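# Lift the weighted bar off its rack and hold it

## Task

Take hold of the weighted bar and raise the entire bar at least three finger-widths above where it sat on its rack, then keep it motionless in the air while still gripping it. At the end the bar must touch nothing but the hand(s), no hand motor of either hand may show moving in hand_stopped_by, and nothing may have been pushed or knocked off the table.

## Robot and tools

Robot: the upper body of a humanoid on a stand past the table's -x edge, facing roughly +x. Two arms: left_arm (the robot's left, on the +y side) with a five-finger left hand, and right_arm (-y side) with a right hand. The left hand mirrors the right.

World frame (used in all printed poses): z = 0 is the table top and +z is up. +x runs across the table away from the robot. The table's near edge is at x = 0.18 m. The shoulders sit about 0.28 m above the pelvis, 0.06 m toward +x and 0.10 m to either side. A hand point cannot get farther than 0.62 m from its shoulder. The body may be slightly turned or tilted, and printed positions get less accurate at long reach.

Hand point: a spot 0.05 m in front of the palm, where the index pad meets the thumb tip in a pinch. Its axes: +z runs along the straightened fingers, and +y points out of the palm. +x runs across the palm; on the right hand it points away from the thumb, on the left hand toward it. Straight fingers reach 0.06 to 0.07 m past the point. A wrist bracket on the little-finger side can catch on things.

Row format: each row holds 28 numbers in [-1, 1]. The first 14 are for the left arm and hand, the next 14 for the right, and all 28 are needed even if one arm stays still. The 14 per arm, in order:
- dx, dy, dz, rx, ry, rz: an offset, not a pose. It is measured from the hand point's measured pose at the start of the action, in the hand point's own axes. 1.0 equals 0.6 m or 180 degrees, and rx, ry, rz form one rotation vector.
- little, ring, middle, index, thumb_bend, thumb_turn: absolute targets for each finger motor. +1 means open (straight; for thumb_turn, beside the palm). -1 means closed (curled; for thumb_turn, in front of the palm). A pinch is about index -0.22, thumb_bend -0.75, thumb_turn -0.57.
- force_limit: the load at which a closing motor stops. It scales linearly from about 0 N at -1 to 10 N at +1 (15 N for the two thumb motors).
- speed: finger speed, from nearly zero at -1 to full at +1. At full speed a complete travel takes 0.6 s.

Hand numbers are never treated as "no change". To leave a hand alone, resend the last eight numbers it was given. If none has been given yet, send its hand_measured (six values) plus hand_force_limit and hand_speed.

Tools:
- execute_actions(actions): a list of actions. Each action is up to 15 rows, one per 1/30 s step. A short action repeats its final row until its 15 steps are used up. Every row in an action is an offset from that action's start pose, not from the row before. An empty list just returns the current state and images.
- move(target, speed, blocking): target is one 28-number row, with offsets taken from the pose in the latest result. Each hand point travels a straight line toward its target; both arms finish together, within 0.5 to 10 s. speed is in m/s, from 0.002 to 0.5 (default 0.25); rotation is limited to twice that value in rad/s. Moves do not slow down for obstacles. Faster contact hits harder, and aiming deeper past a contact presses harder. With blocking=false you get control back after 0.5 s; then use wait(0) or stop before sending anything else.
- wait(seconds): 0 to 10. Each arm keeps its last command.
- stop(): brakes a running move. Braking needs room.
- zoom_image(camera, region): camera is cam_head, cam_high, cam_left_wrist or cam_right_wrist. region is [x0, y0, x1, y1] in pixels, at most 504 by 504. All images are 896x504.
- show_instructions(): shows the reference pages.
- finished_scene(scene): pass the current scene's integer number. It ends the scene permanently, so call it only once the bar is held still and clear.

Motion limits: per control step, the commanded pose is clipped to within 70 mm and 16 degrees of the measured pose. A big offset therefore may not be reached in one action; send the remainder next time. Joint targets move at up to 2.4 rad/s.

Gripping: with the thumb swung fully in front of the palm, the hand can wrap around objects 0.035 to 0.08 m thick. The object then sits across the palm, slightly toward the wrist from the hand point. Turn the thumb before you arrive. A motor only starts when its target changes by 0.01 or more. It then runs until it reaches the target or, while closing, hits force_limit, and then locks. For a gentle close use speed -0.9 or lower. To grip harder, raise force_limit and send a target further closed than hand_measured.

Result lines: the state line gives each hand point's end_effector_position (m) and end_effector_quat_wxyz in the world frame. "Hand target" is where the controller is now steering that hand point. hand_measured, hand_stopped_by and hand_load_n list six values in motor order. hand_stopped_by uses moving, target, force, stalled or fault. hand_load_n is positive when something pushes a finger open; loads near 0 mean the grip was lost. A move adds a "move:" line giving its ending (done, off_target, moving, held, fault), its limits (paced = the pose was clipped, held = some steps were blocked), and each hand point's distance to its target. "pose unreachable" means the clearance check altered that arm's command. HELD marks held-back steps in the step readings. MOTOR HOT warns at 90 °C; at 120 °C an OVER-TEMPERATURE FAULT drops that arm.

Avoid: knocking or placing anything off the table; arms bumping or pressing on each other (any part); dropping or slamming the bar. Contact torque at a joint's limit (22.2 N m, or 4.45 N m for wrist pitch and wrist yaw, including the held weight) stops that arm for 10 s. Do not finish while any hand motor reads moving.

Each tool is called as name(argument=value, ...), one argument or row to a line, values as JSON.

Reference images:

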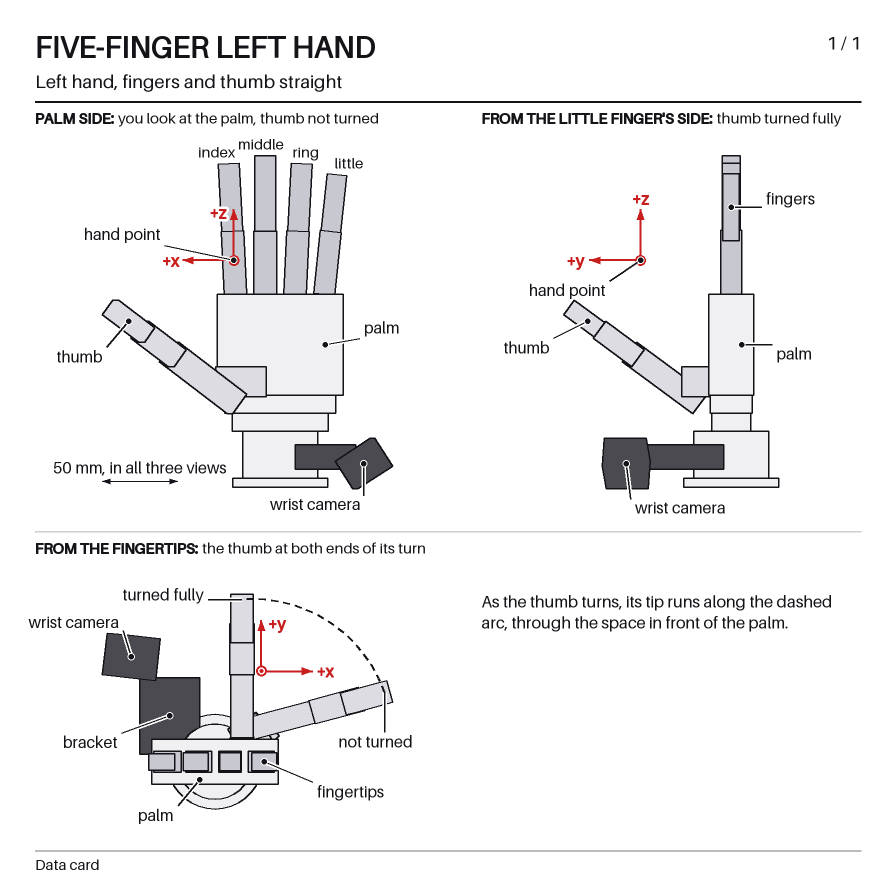

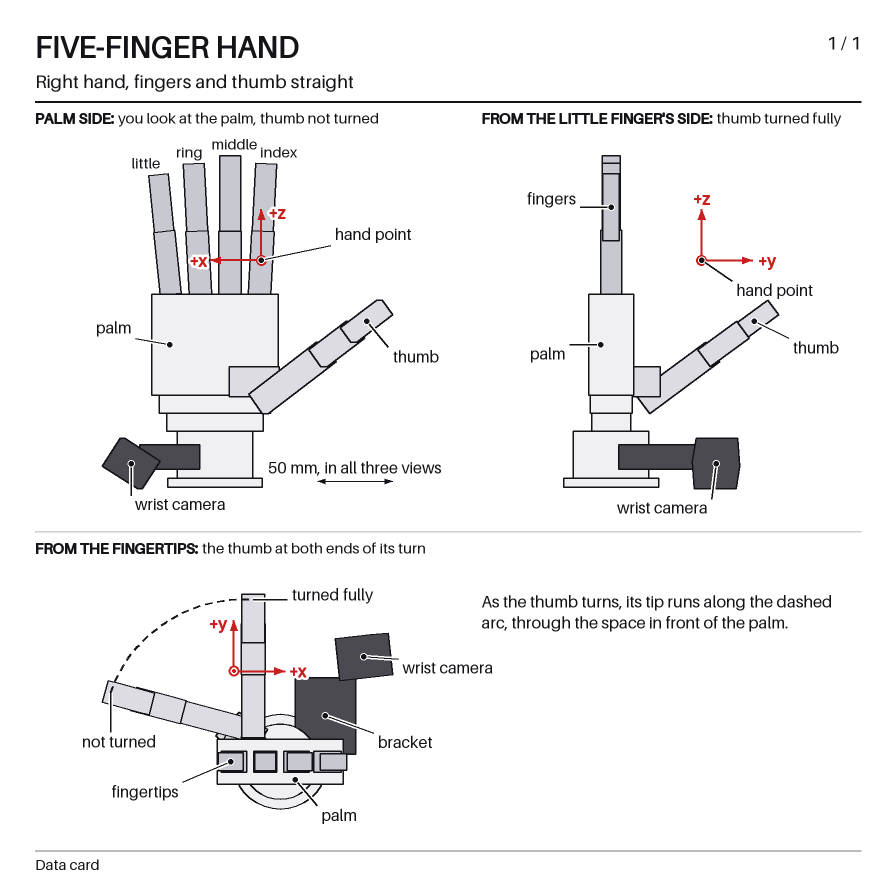

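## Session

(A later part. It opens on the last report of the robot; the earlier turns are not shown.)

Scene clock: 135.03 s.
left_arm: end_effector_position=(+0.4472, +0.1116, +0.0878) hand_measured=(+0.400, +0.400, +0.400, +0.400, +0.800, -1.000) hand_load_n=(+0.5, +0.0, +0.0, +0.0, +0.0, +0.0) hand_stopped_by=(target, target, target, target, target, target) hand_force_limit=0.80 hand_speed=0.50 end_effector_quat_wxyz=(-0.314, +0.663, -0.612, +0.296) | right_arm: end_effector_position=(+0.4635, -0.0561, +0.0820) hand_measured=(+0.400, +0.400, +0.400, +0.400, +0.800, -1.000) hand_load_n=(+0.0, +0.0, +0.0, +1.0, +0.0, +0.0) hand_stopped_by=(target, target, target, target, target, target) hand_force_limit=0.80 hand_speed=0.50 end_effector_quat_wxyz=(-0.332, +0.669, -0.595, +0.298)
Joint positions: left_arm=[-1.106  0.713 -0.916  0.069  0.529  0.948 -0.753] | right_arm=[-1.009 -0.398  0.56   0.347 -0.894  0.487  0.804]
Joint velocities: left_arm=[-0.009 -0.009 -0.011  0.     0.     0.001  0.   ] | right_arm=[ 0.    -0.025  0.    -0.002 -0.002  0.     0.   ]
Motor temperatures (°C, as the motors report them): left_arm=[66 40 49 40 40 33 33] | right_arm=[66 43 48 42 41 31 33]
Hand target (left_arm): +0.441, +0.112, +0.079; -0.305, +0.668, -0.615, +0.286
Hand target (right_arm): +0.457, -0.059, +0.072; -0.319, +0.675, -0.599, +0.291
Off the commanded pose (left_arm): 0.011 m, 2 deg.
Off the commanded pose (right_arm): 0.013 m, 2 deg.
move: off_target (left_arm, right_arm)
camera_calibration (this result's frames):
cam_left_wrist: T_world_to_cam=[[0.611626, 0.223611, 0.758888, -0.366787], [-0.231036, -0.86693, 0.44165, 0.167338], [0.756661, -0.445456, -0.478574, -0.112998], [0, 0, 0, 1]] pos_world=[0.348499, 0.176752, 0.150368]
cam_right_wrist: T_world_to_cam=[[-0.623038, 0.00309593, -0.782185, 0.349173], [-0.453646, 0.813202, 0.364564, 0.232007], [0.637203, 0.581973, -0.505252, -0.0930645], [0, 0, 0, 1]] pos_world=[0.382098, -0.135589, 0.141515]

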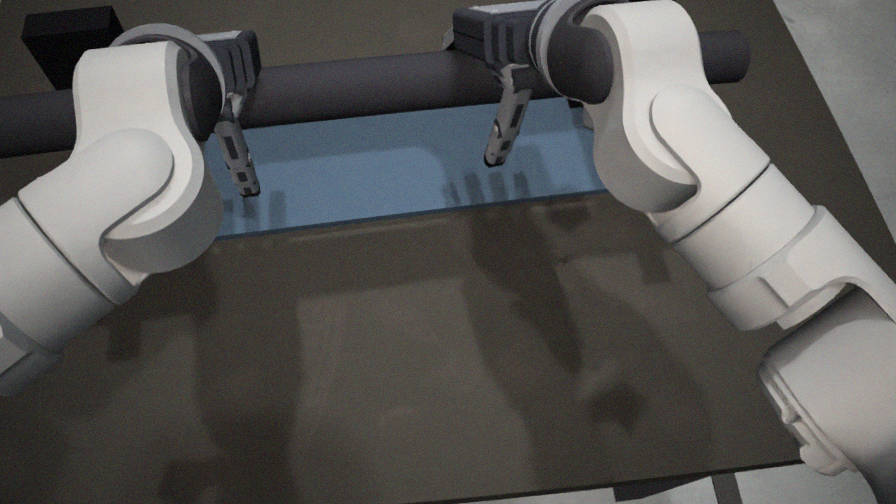

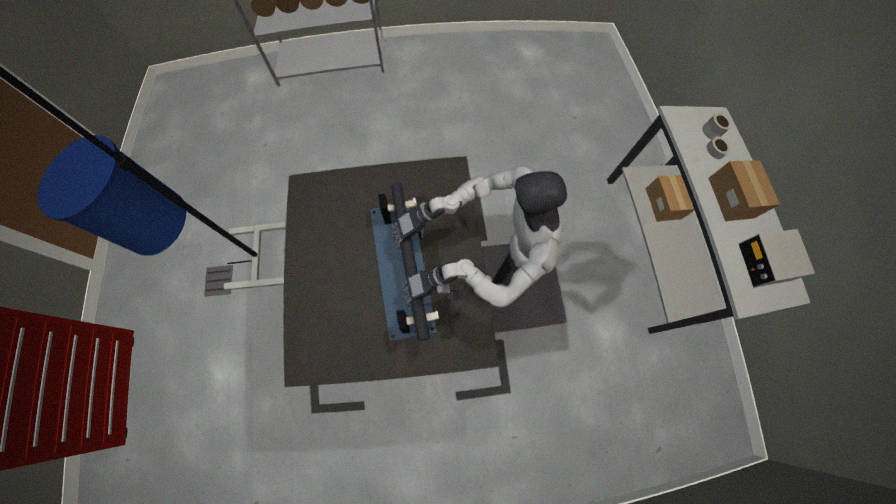

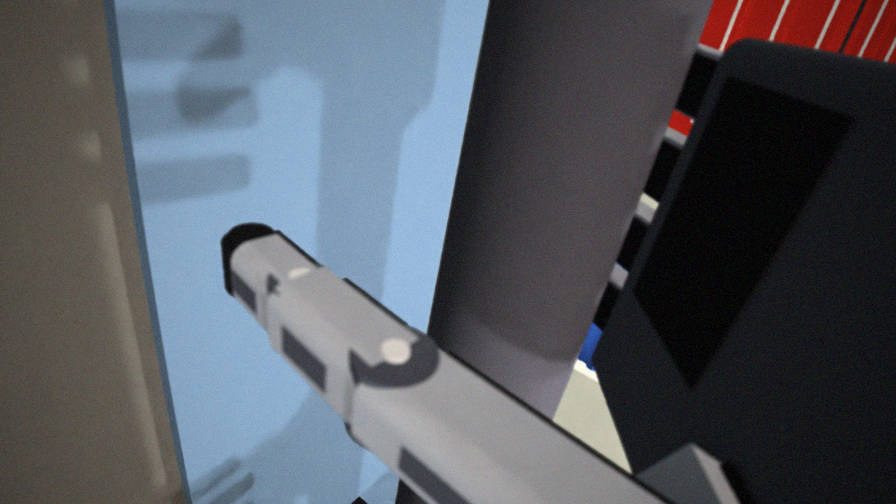

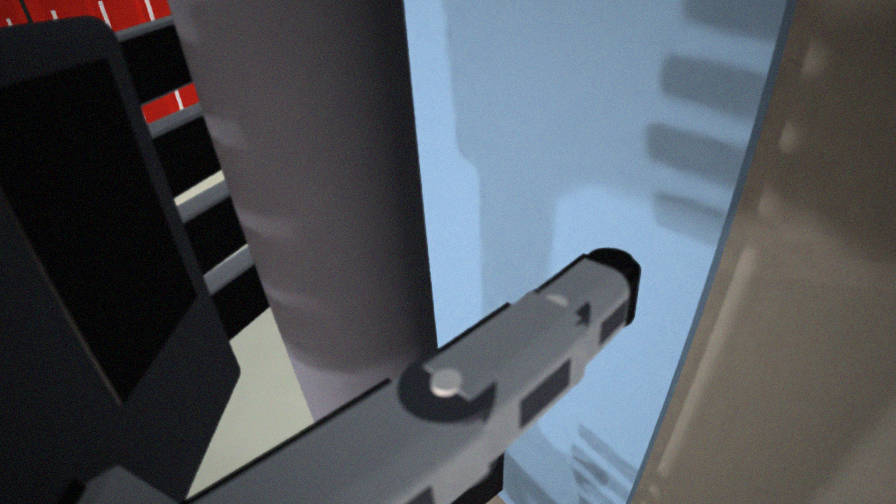

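move(
  target=[0,0.0,0.028,0,0,0,0.4,0.4,0.4,0.4,0.8,-1,0.8,0.5, 0,0.0,0.028,0,0,0,0.4,0.4,0.4,0.4,0.8,-1,0.8,0.5],
  speed=0.02,
)

move(
  target=[0,0.015,0,0,0,0,0.4,0.4,0.4,0.4,0.8,-1,0.8,0.5, 0,0.015,0,0,0,0,0.4,0.4,0.4,0.4,0.8,-1,0.8,0.5],
  speed=0.02,
)

Scene clock: 140.37 s.
left_arm: end_effector_position=(+0.4611, +0.1147, +0.0782) hand_measured=(+0.400, +0.400, +0.400, +0.400, +0.800, -1.000) hand_load_n=(+0.0, +0.0, +0.0, +0.0, +0.0, +0.0) hand_stopped_by=(target, target, target, target, target, target) hand_force_limit=0.80 hand_speed=0.50 end_effector_quat_wxyz=(-0.317, +0.663, -0.610, +0.295) | right_arm: end_effector_position=(+0.4754, -0.0564, +0.0705) hand_measured=(+0.400, +0.400, +0.400, +0.400, +0.800, -1.000) hand_load_n=(+0.0, +0.0, +0.0, +0.0, +0.0, +0.0) hand_stopped_by=(target, target, target, target, target, target) hand_force_limit=0.80 hand_speed=0.50 end_effector_quat_wxyz=(-0.328, +0.671, -0.593, +0.301)
Joint positions: left_arm=[-1.114  0.661 -0.894  0.222  0.52   0.848 -0.696] | right_arm=[-1.058 -0.353  0.556  0.523 -0.882  0.414  0.72 ]
Joint velocities: left_arm=[ 0.005 -0.018  0.003  0.005 -0.008 -0.007  0.   ] | right_arm=[ 0.003  0.009  0.003  0.002  0.    -0.006  0.   ]
Motor temperatures (°C, as the motors report them): left_arm=[65 40 49 40 40 33 33] | right_arm=[65 43 48 42 41 31 33]
Hand target (left_arm): +0.460, +0.113, +0.077; -0.313, +0.664, -0.611, +0.296
Hand target (right_arm): +0.476, -0.054, +0.071; -0.331, +0.671, -0.593, +0.298
Off the commanded pose (left_arm): 0.002 m, 0 deg.
Off the commanded pose (right_arm): 0.003 m, 1 deg.
move: done
camera_calibration (this result's frames):
cam_left_wrist: T_world_to_cam=[[0.607669, 0.222469, 0.762395, -0.367015], [-0.230181, -0.869426, 0.437167, 0.177636], [0.760102, -0.441142, -0.477115, -0.128921], [0, 0, 0, 1]] pos_world=[0.361905, 0.179218, 0.140644]
cam_right_wrist: T_world_to_cam=[[-0.624699, -0.00627214, -0.78084, 0.347746], [-0.452854, 0.817544, 0.355732, 0.242326], [0.63614, 0.575832, -0.513559, -0.105553], [0, 0, 0, 1]] pos_world=[0.394121, -0.13515, 0.131124]

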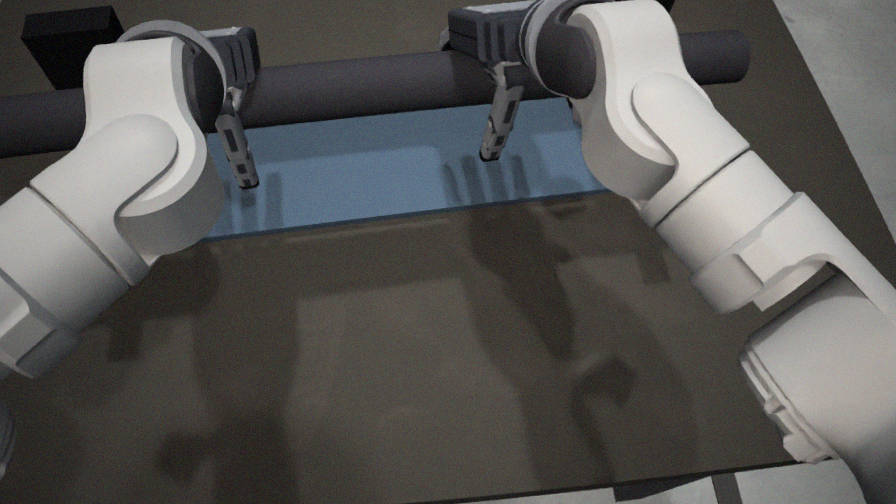

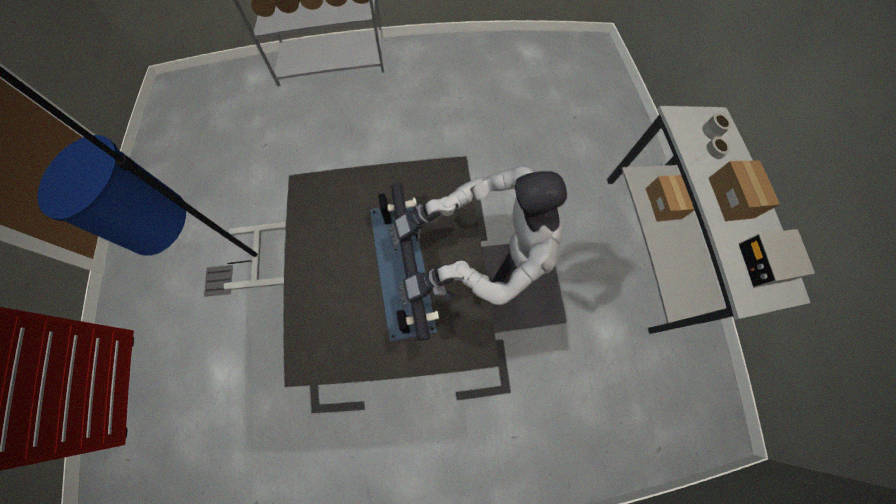

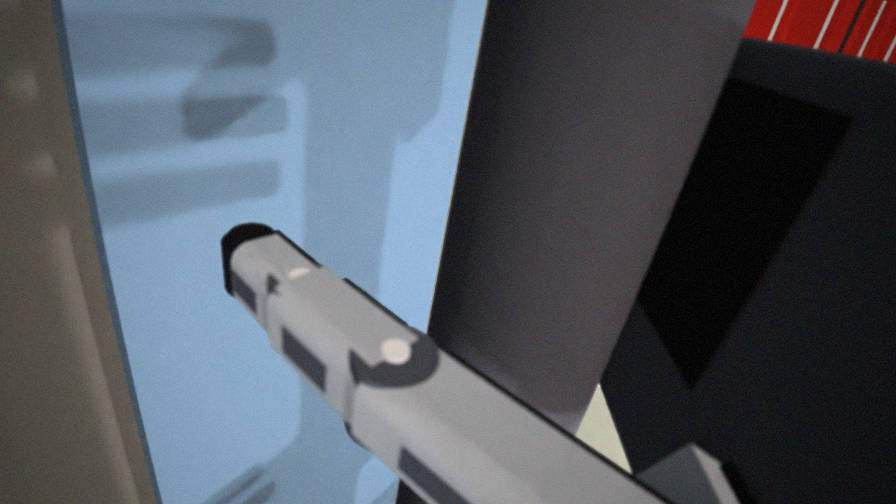

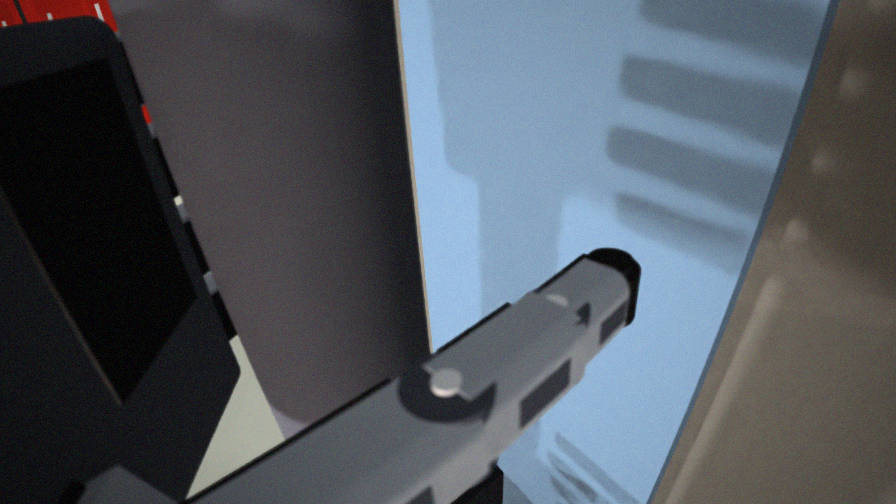

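Scene clock: 141.07 s.
left_arm: end_effector_position=(+0.4606, +0.1135, +0.0785) hand_measured=(+0.400, +0.400, +0.400, +0.400, +0.800, -1.000) hand_load_n=(+0.0, +0.0, +0.0, +0.0, +0.0, +0.0) hand_stopped_by=(target, target, target, target, target, target) hand_force_limit=0.80 hand_speed=0.50 end_effector_quat_wxyz=(-0.322, +0.661, -0.606, +0.303) | right_arm: end_effector_position=(+0.4725, -0.0548, +0.0681) hand_measured=(+0.400, +0.400, +0.400, +0.400, +0.800, -1.000) hand_load_n=(+0.0, +0.0, +0.0, +0.0, +0.0, +0.0) hand_stopped_by=(target, target, target, target, target, target) hand_force_limit=0.80 hand_speed=0.50 end_effector_quat_wxyz=(-0.333, +0.670, -0.591, +0.301)
Joint positions: left_arm=[-1.096  0.665 -0.894  0.19   0.524  0.869 -0.672] | right_arm=[-1.029 -0.354  0.556  0.487 -0.888  0.425  0.71 ]
Joint velocities: left_arm=[-0.008 -0.002 -0.005  0.002 -0.003  0.001  0.001] | right_arm=[-0.005  0.005  0.003 -0.003 -0.006  0.     0.   ]
Motor temperatures (°C, as the motors report them): left_arm=[65 40 49 40 40 33 33] | right_arm=[65 43 48 42 41 31 33]
Hand target (left_arm): +0.456, +0.114, +0.071; -0.317, +0.664, -0.610, +0.296
Hand target (right_arm): +0.470, -0.057, +0.063; -0.328, +0.672, -0.593, +0.301
Off the commanded pose (left_arm): 0.009 m, 1 deg.
Off the commanded pose (right_arm): 0.006 m, 1 deg.
move: off_target (left_arm, right_arm)
camera_calibration (this result's frames):
cam_left_wrist: T_world_to_cam=[[0.591116, 0.225119, 0.774534, -0.360378], [-0.239197, -0.868139, 0.434878, 0.180579], [0.770303, -0.44233, -0.459323, -0.134919], [0, 0, 0, 1]] pos_world=[0.360147, 0.178217, 0.138624]
cam_right_wrist: T_world_to_cam=[[-0.616743, -0.00340958, -0.787157, 0.340817], [-0.459453, 0.813535, 0.356461, 0.243416], [0.639164, 0.581507, -0.503308, -0.107661], [0, 0, 0, 1]] pos_world=[0.390848, -0.13426, 0.127321]

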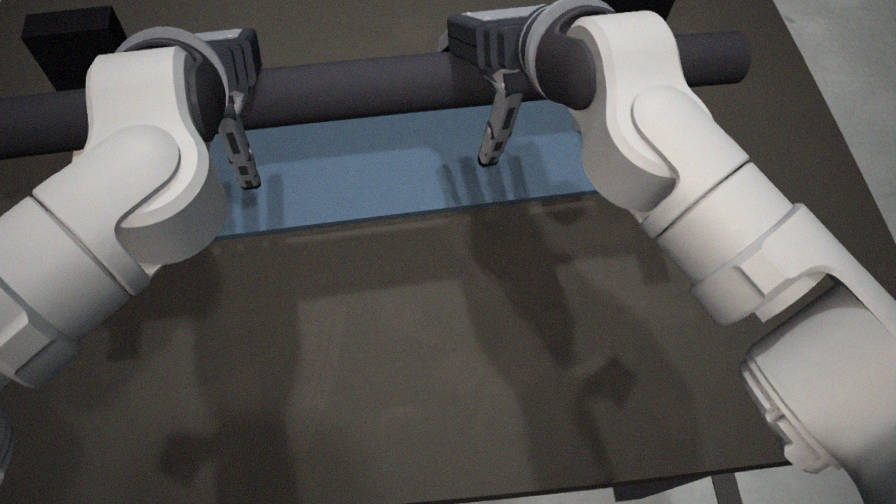

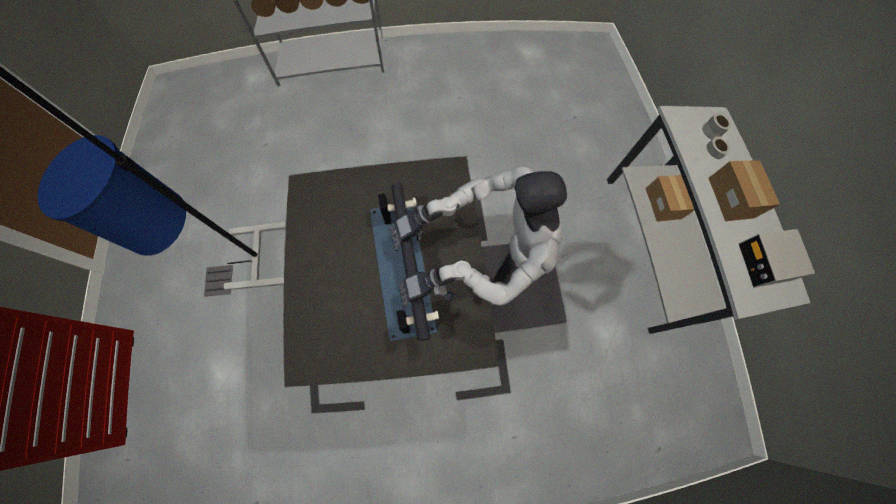

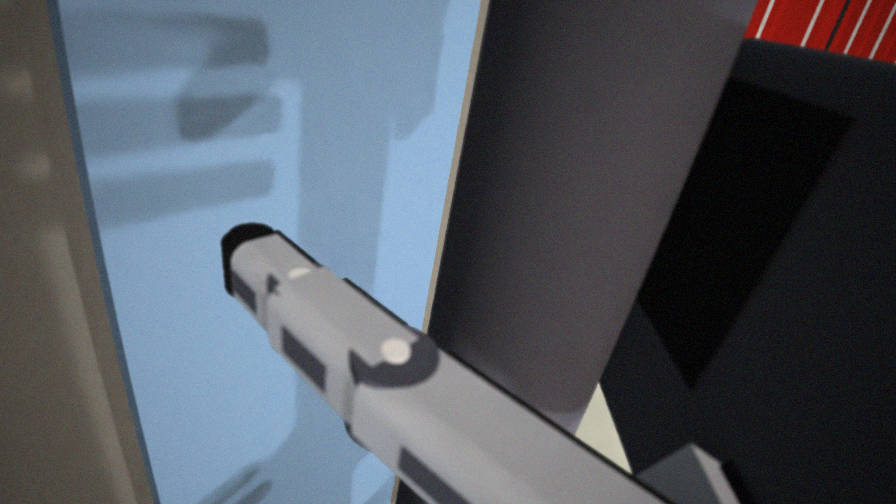

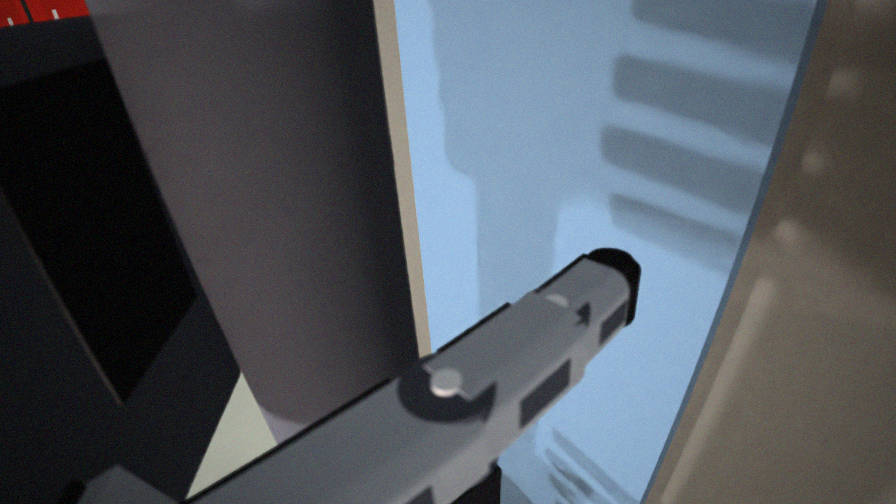

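Palms are on the bar now. Close the fingers, then the thumbs.

move(
  target=[0,0,0,0,0,0,-1,-1,-1,-1,0.8,-1,1,-0.3, 0,0,0,0,0,0,-1,-1,-1,-1,0.8,-1,1,-0.3],
  speed=0.02,
)

move(
  target=[0,0,0,0,0,0,-1,-1,-1,-1,-1,-1,1,-0.3, 0,0,0,0,0,0,-1,-1,-1,-1,-1,-1,1,-0.3],
  speed=0.02,
)

Scene clock: 144.80 s.
left_arm: end_effector_position=(+0.4557, +0.1129, +0.0722) hand_measured=(-0.602, -0.620, -0.634, -0.642, +0.804, -1.000) hand_load_n=(+4.5, +10.5, +11.0, +9.5, +7.0, -0.5) hand_stopped_by=(force, force, force, force, target, target) hand_force_limit=1.00 hand_speed=-0.30 end_effector_quat_wxyz=(-0.314, +0.663, -0.611, +0.297) | right_arm: end_effector_position=(+0.4753, -0.0530, +0.0712) hand_measured=(-0.550, -0.478, -0.444, -0.400, +0.804, -1.000) hand_load_n=(+9.5, +7.0, +5.0, +1.5, +9.0, +3.5) hand_stopped_by=(force, force, force, force, target, target) hand_force_limit=1.00 hand_speed=-0.30 end_effector_quat_wxyz=(-0.340, +0.669, -0.586, +0.306)
Joint positions: left_arm=[-1.085  0.665 -0.897  0.189  0.52   0.863 -0.68 ] | right_arm=[-1.034 -0.354  0.557  0.489 -0.888  0.419  0.696]
Joint velocities: left_arm=[ 0.    -0.005  0.012  0.002  0.009  0.     0.   ] | right_arm=[-0.014  0.006 -0.012 -0.008 -0.005  0.     0.   ]
Motor temperatures (°C, as the motors report them): left_arm=[65 40 49 40 40 33 33] | right_arm=[65 43 48 42 41 31 33]
Hand target (left_arm): +0.461, +0.114, +0.079; -0.322, +0.661, -0.606, +0.303
Hand target (right_arm): +0.473, -0.055, +0.068; -0.333, +0.670, -0.591, +0.301
Off the commanded pose (left_arm): 0.008 m, 1 deg.
Off the commanded pose (right_arm): 0.005 m, 1 deg.
move: off_target (left_arm, right_arm)
camera_calibration (this result's frames):
cam_left_wrist: T_world_to_cam=[[0.609743, 0.223562, 0.760417, -0.35967], [-0.233178, -0.866342, 0.441678, 0.178221], [0.757523, -0.446623, -0.476116, -0.126724], [0, 0, 0, 1]] pos_world=[0.35686, 0.178211, 0.134447]
cam_right_wrist: T_world_to_cam=[[-0.603304, -0.00736102, -0.797478, 0.339178], [-0.471181, 0.810064, 0.348978, 0.24812], [0.643439, 0.586296, -0.492183, -0.111499], [0, 0, 0, 1]] pos_world=[0.39328, -0.133125, 0.12902]

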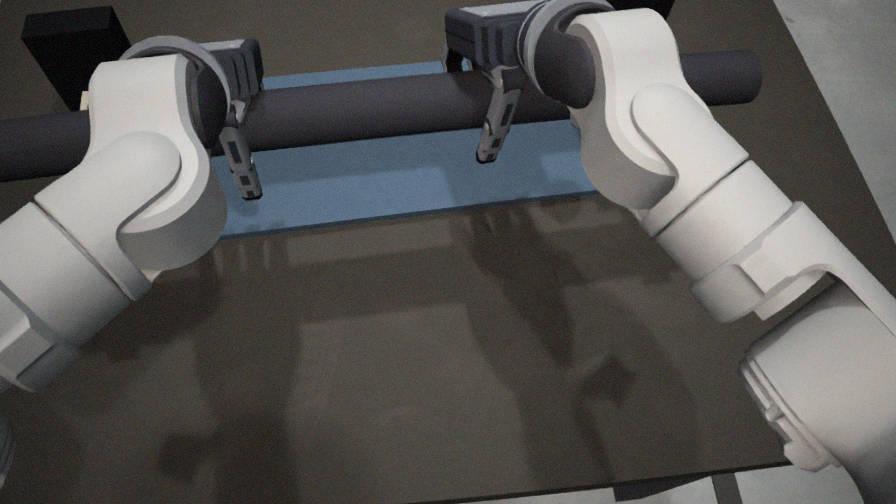

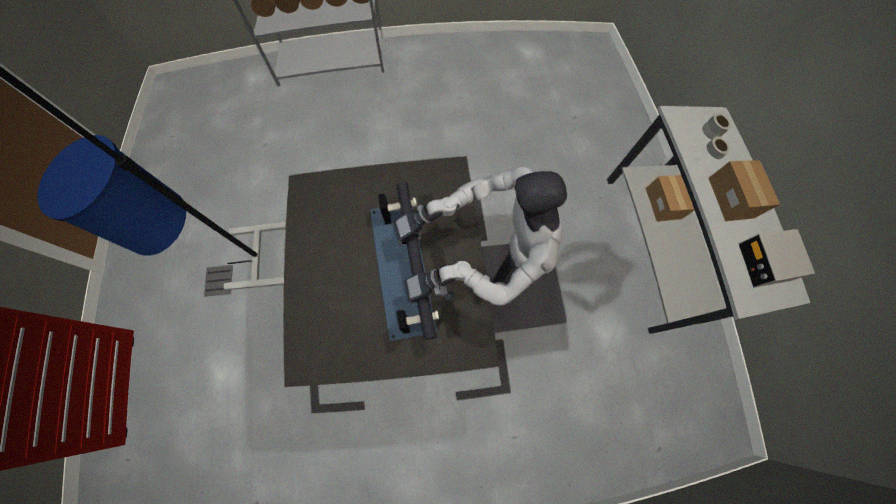

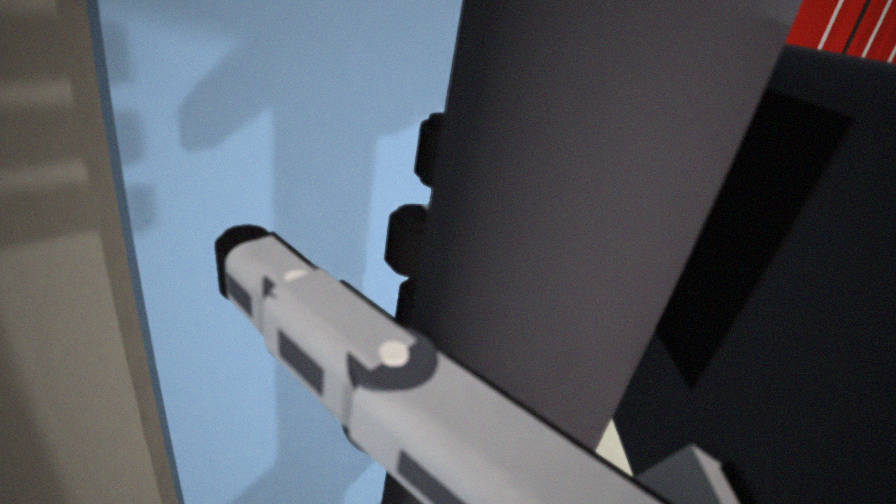

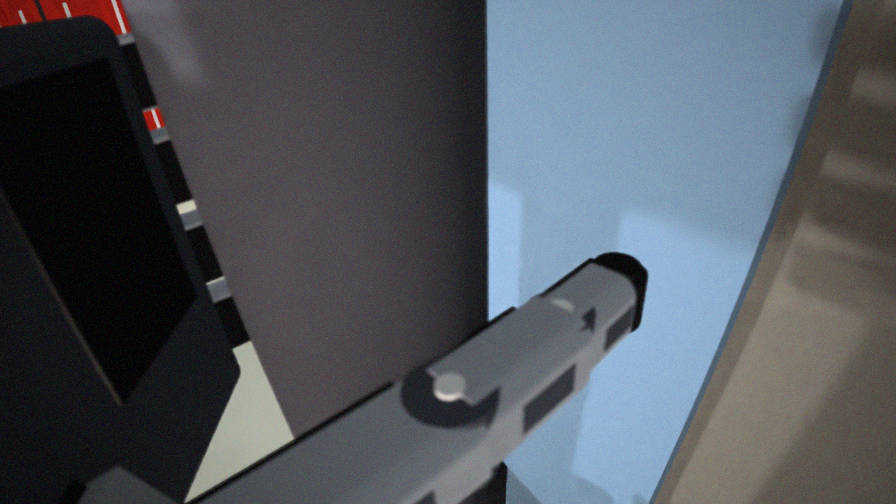

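Scene clock: 145.43 s.
left_arm: end_effector_position=(+0.4552, +0.1128, +0.0723) hand_measured=(-0.602, -0.618, -0.632, -0.642, +0.580, -1.000) hand_load_n=(+8.0, +14.0, +15.5, +13.5, +14.5, +1.0) hand_stopped_by=(force, force, force, force, force, target) hand_force_limit=1.00 hand_speed=-0.30 end_effector_quat_wxyz=(-0.312, +0.662, -0.613, +0.297) | right_arm: end_effector_position=(+0.4751, -0.0530, +0.0710) hand_measured=(-0.548, -0.478, -0.444, -0.400, +0.676, -1.000) hand_load_n=(+13.5, +10.5, +8.5, +4.5, +12.5, +4.0) hand_stopped_by=(force, force, force, force, force, target) hand_force_limit=1.00 hand_speed=-0.30 end_effector_quat_wxyz=(-0.340, +0.671, -0.584, +0.305)
Joint positions: left_arm=[-1.085  0.667 -0.895  0.188  0.519  0.858 -0.684] | right_arm=[-1.034 -0.356  0.557  0.489 -0.888  0.413  0.696]
Joint velocities: left_arm=[ 0.008 -0.006 -0.006  0.     0.     0.     0.   ] | right_arm=[-0.003 -0.011  0.014  0.005  0.     0.     0.   ]
Motor temperatures (°C, as the motors report them): left_arm=[65 40 49 40 40 33 33] | right_arm=[65 43 48 42 41 31 33]
Hand target (left_arm): +0.456, +0.113, +0.072; -0.314, +0.663, -0.611, +0.297
Hand target (right_arm): +0.475, -0.053, +0.071; -0.340, +0.669, -0.586, +0.306
Off the commanded pose (left_arm): 0.001 m, 0 deg.
Off the commanded pose (right_arm): 0.000 m, 0 deg.
move: done
camera_calibration (this result's frames):
cam_left_wrist: T_world_to_cam=[[0.612505, 0.221781, 0.758716, -0.360364], [-0.235303, -0.865165, 0.442856, 0.178699], [0.754632, -0.44978, -0.477732, -0.124579], [0, 0, 0, 1]] pos_world=[0.356784, 0.178493, 0.13476]
cam_right_wrist: T_world_to_cam=[[-0.603435, -0.0111016, -0.797335, 0.33879], [-0.474605, 0.808514, 0.347931, 0.249668], [0.640794, 0.588372, -0.493155, -0.109977], [0, 0, 0, 1]] pos_world=[0.393404, -0.133391, 0.129026]

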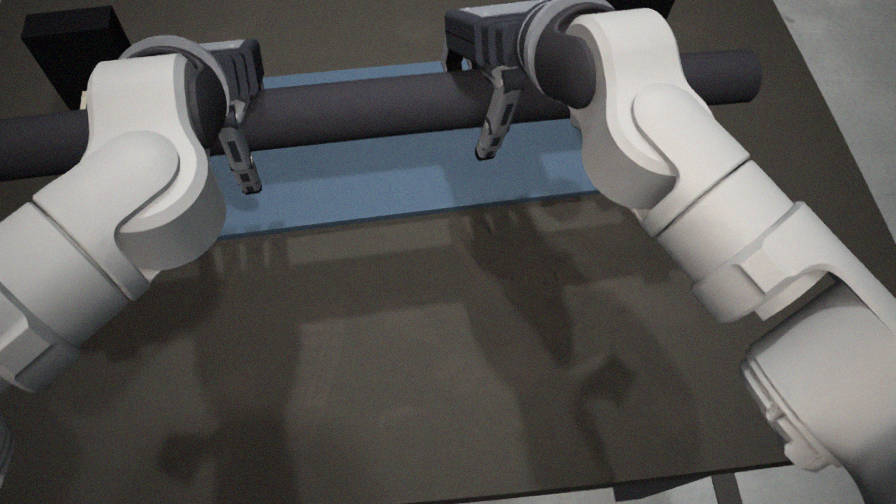

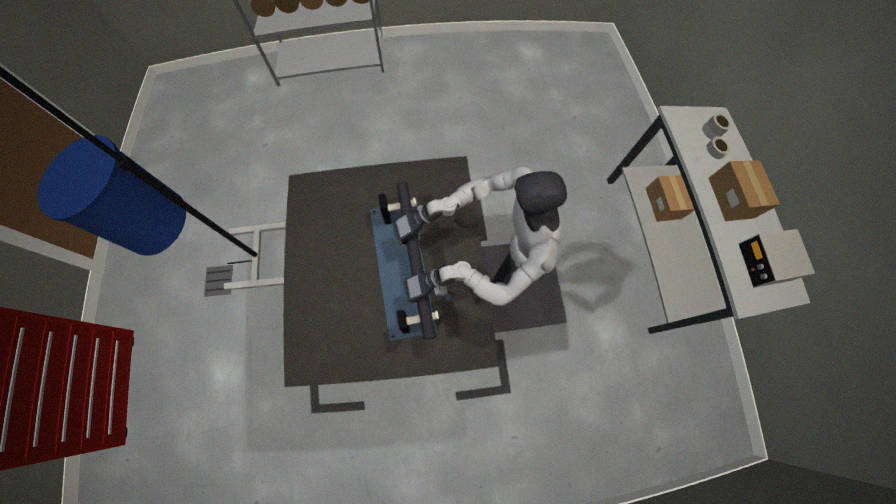

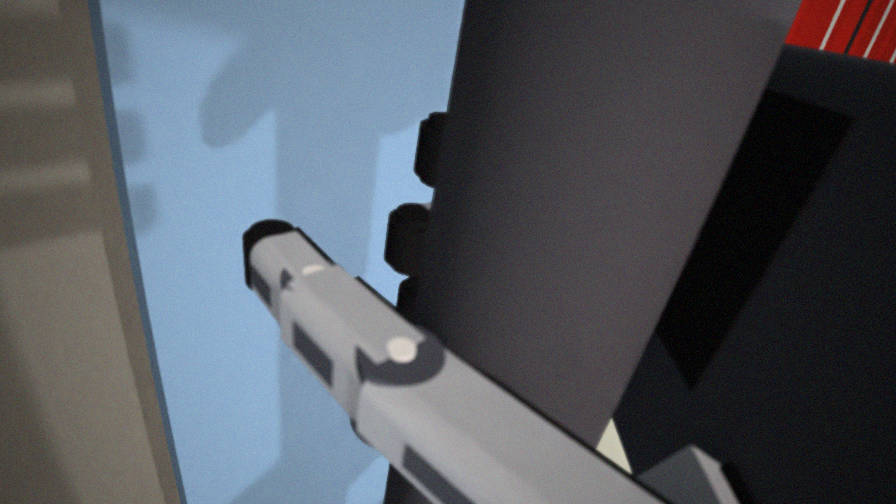

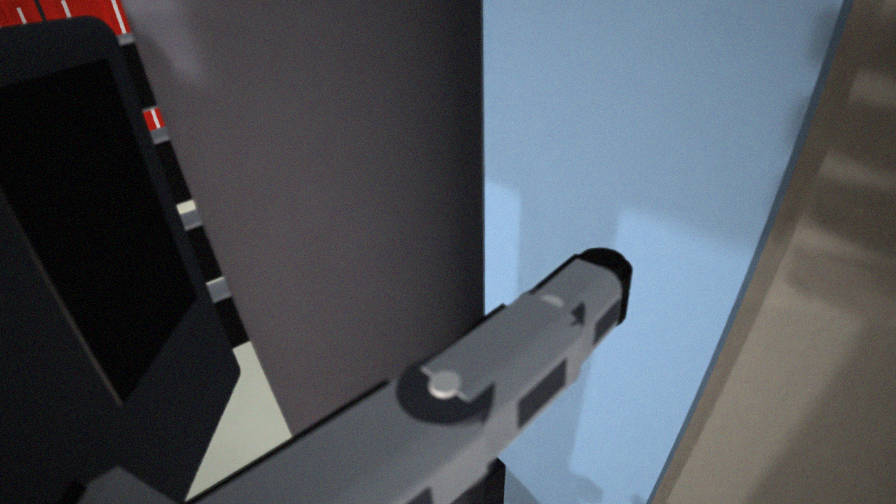

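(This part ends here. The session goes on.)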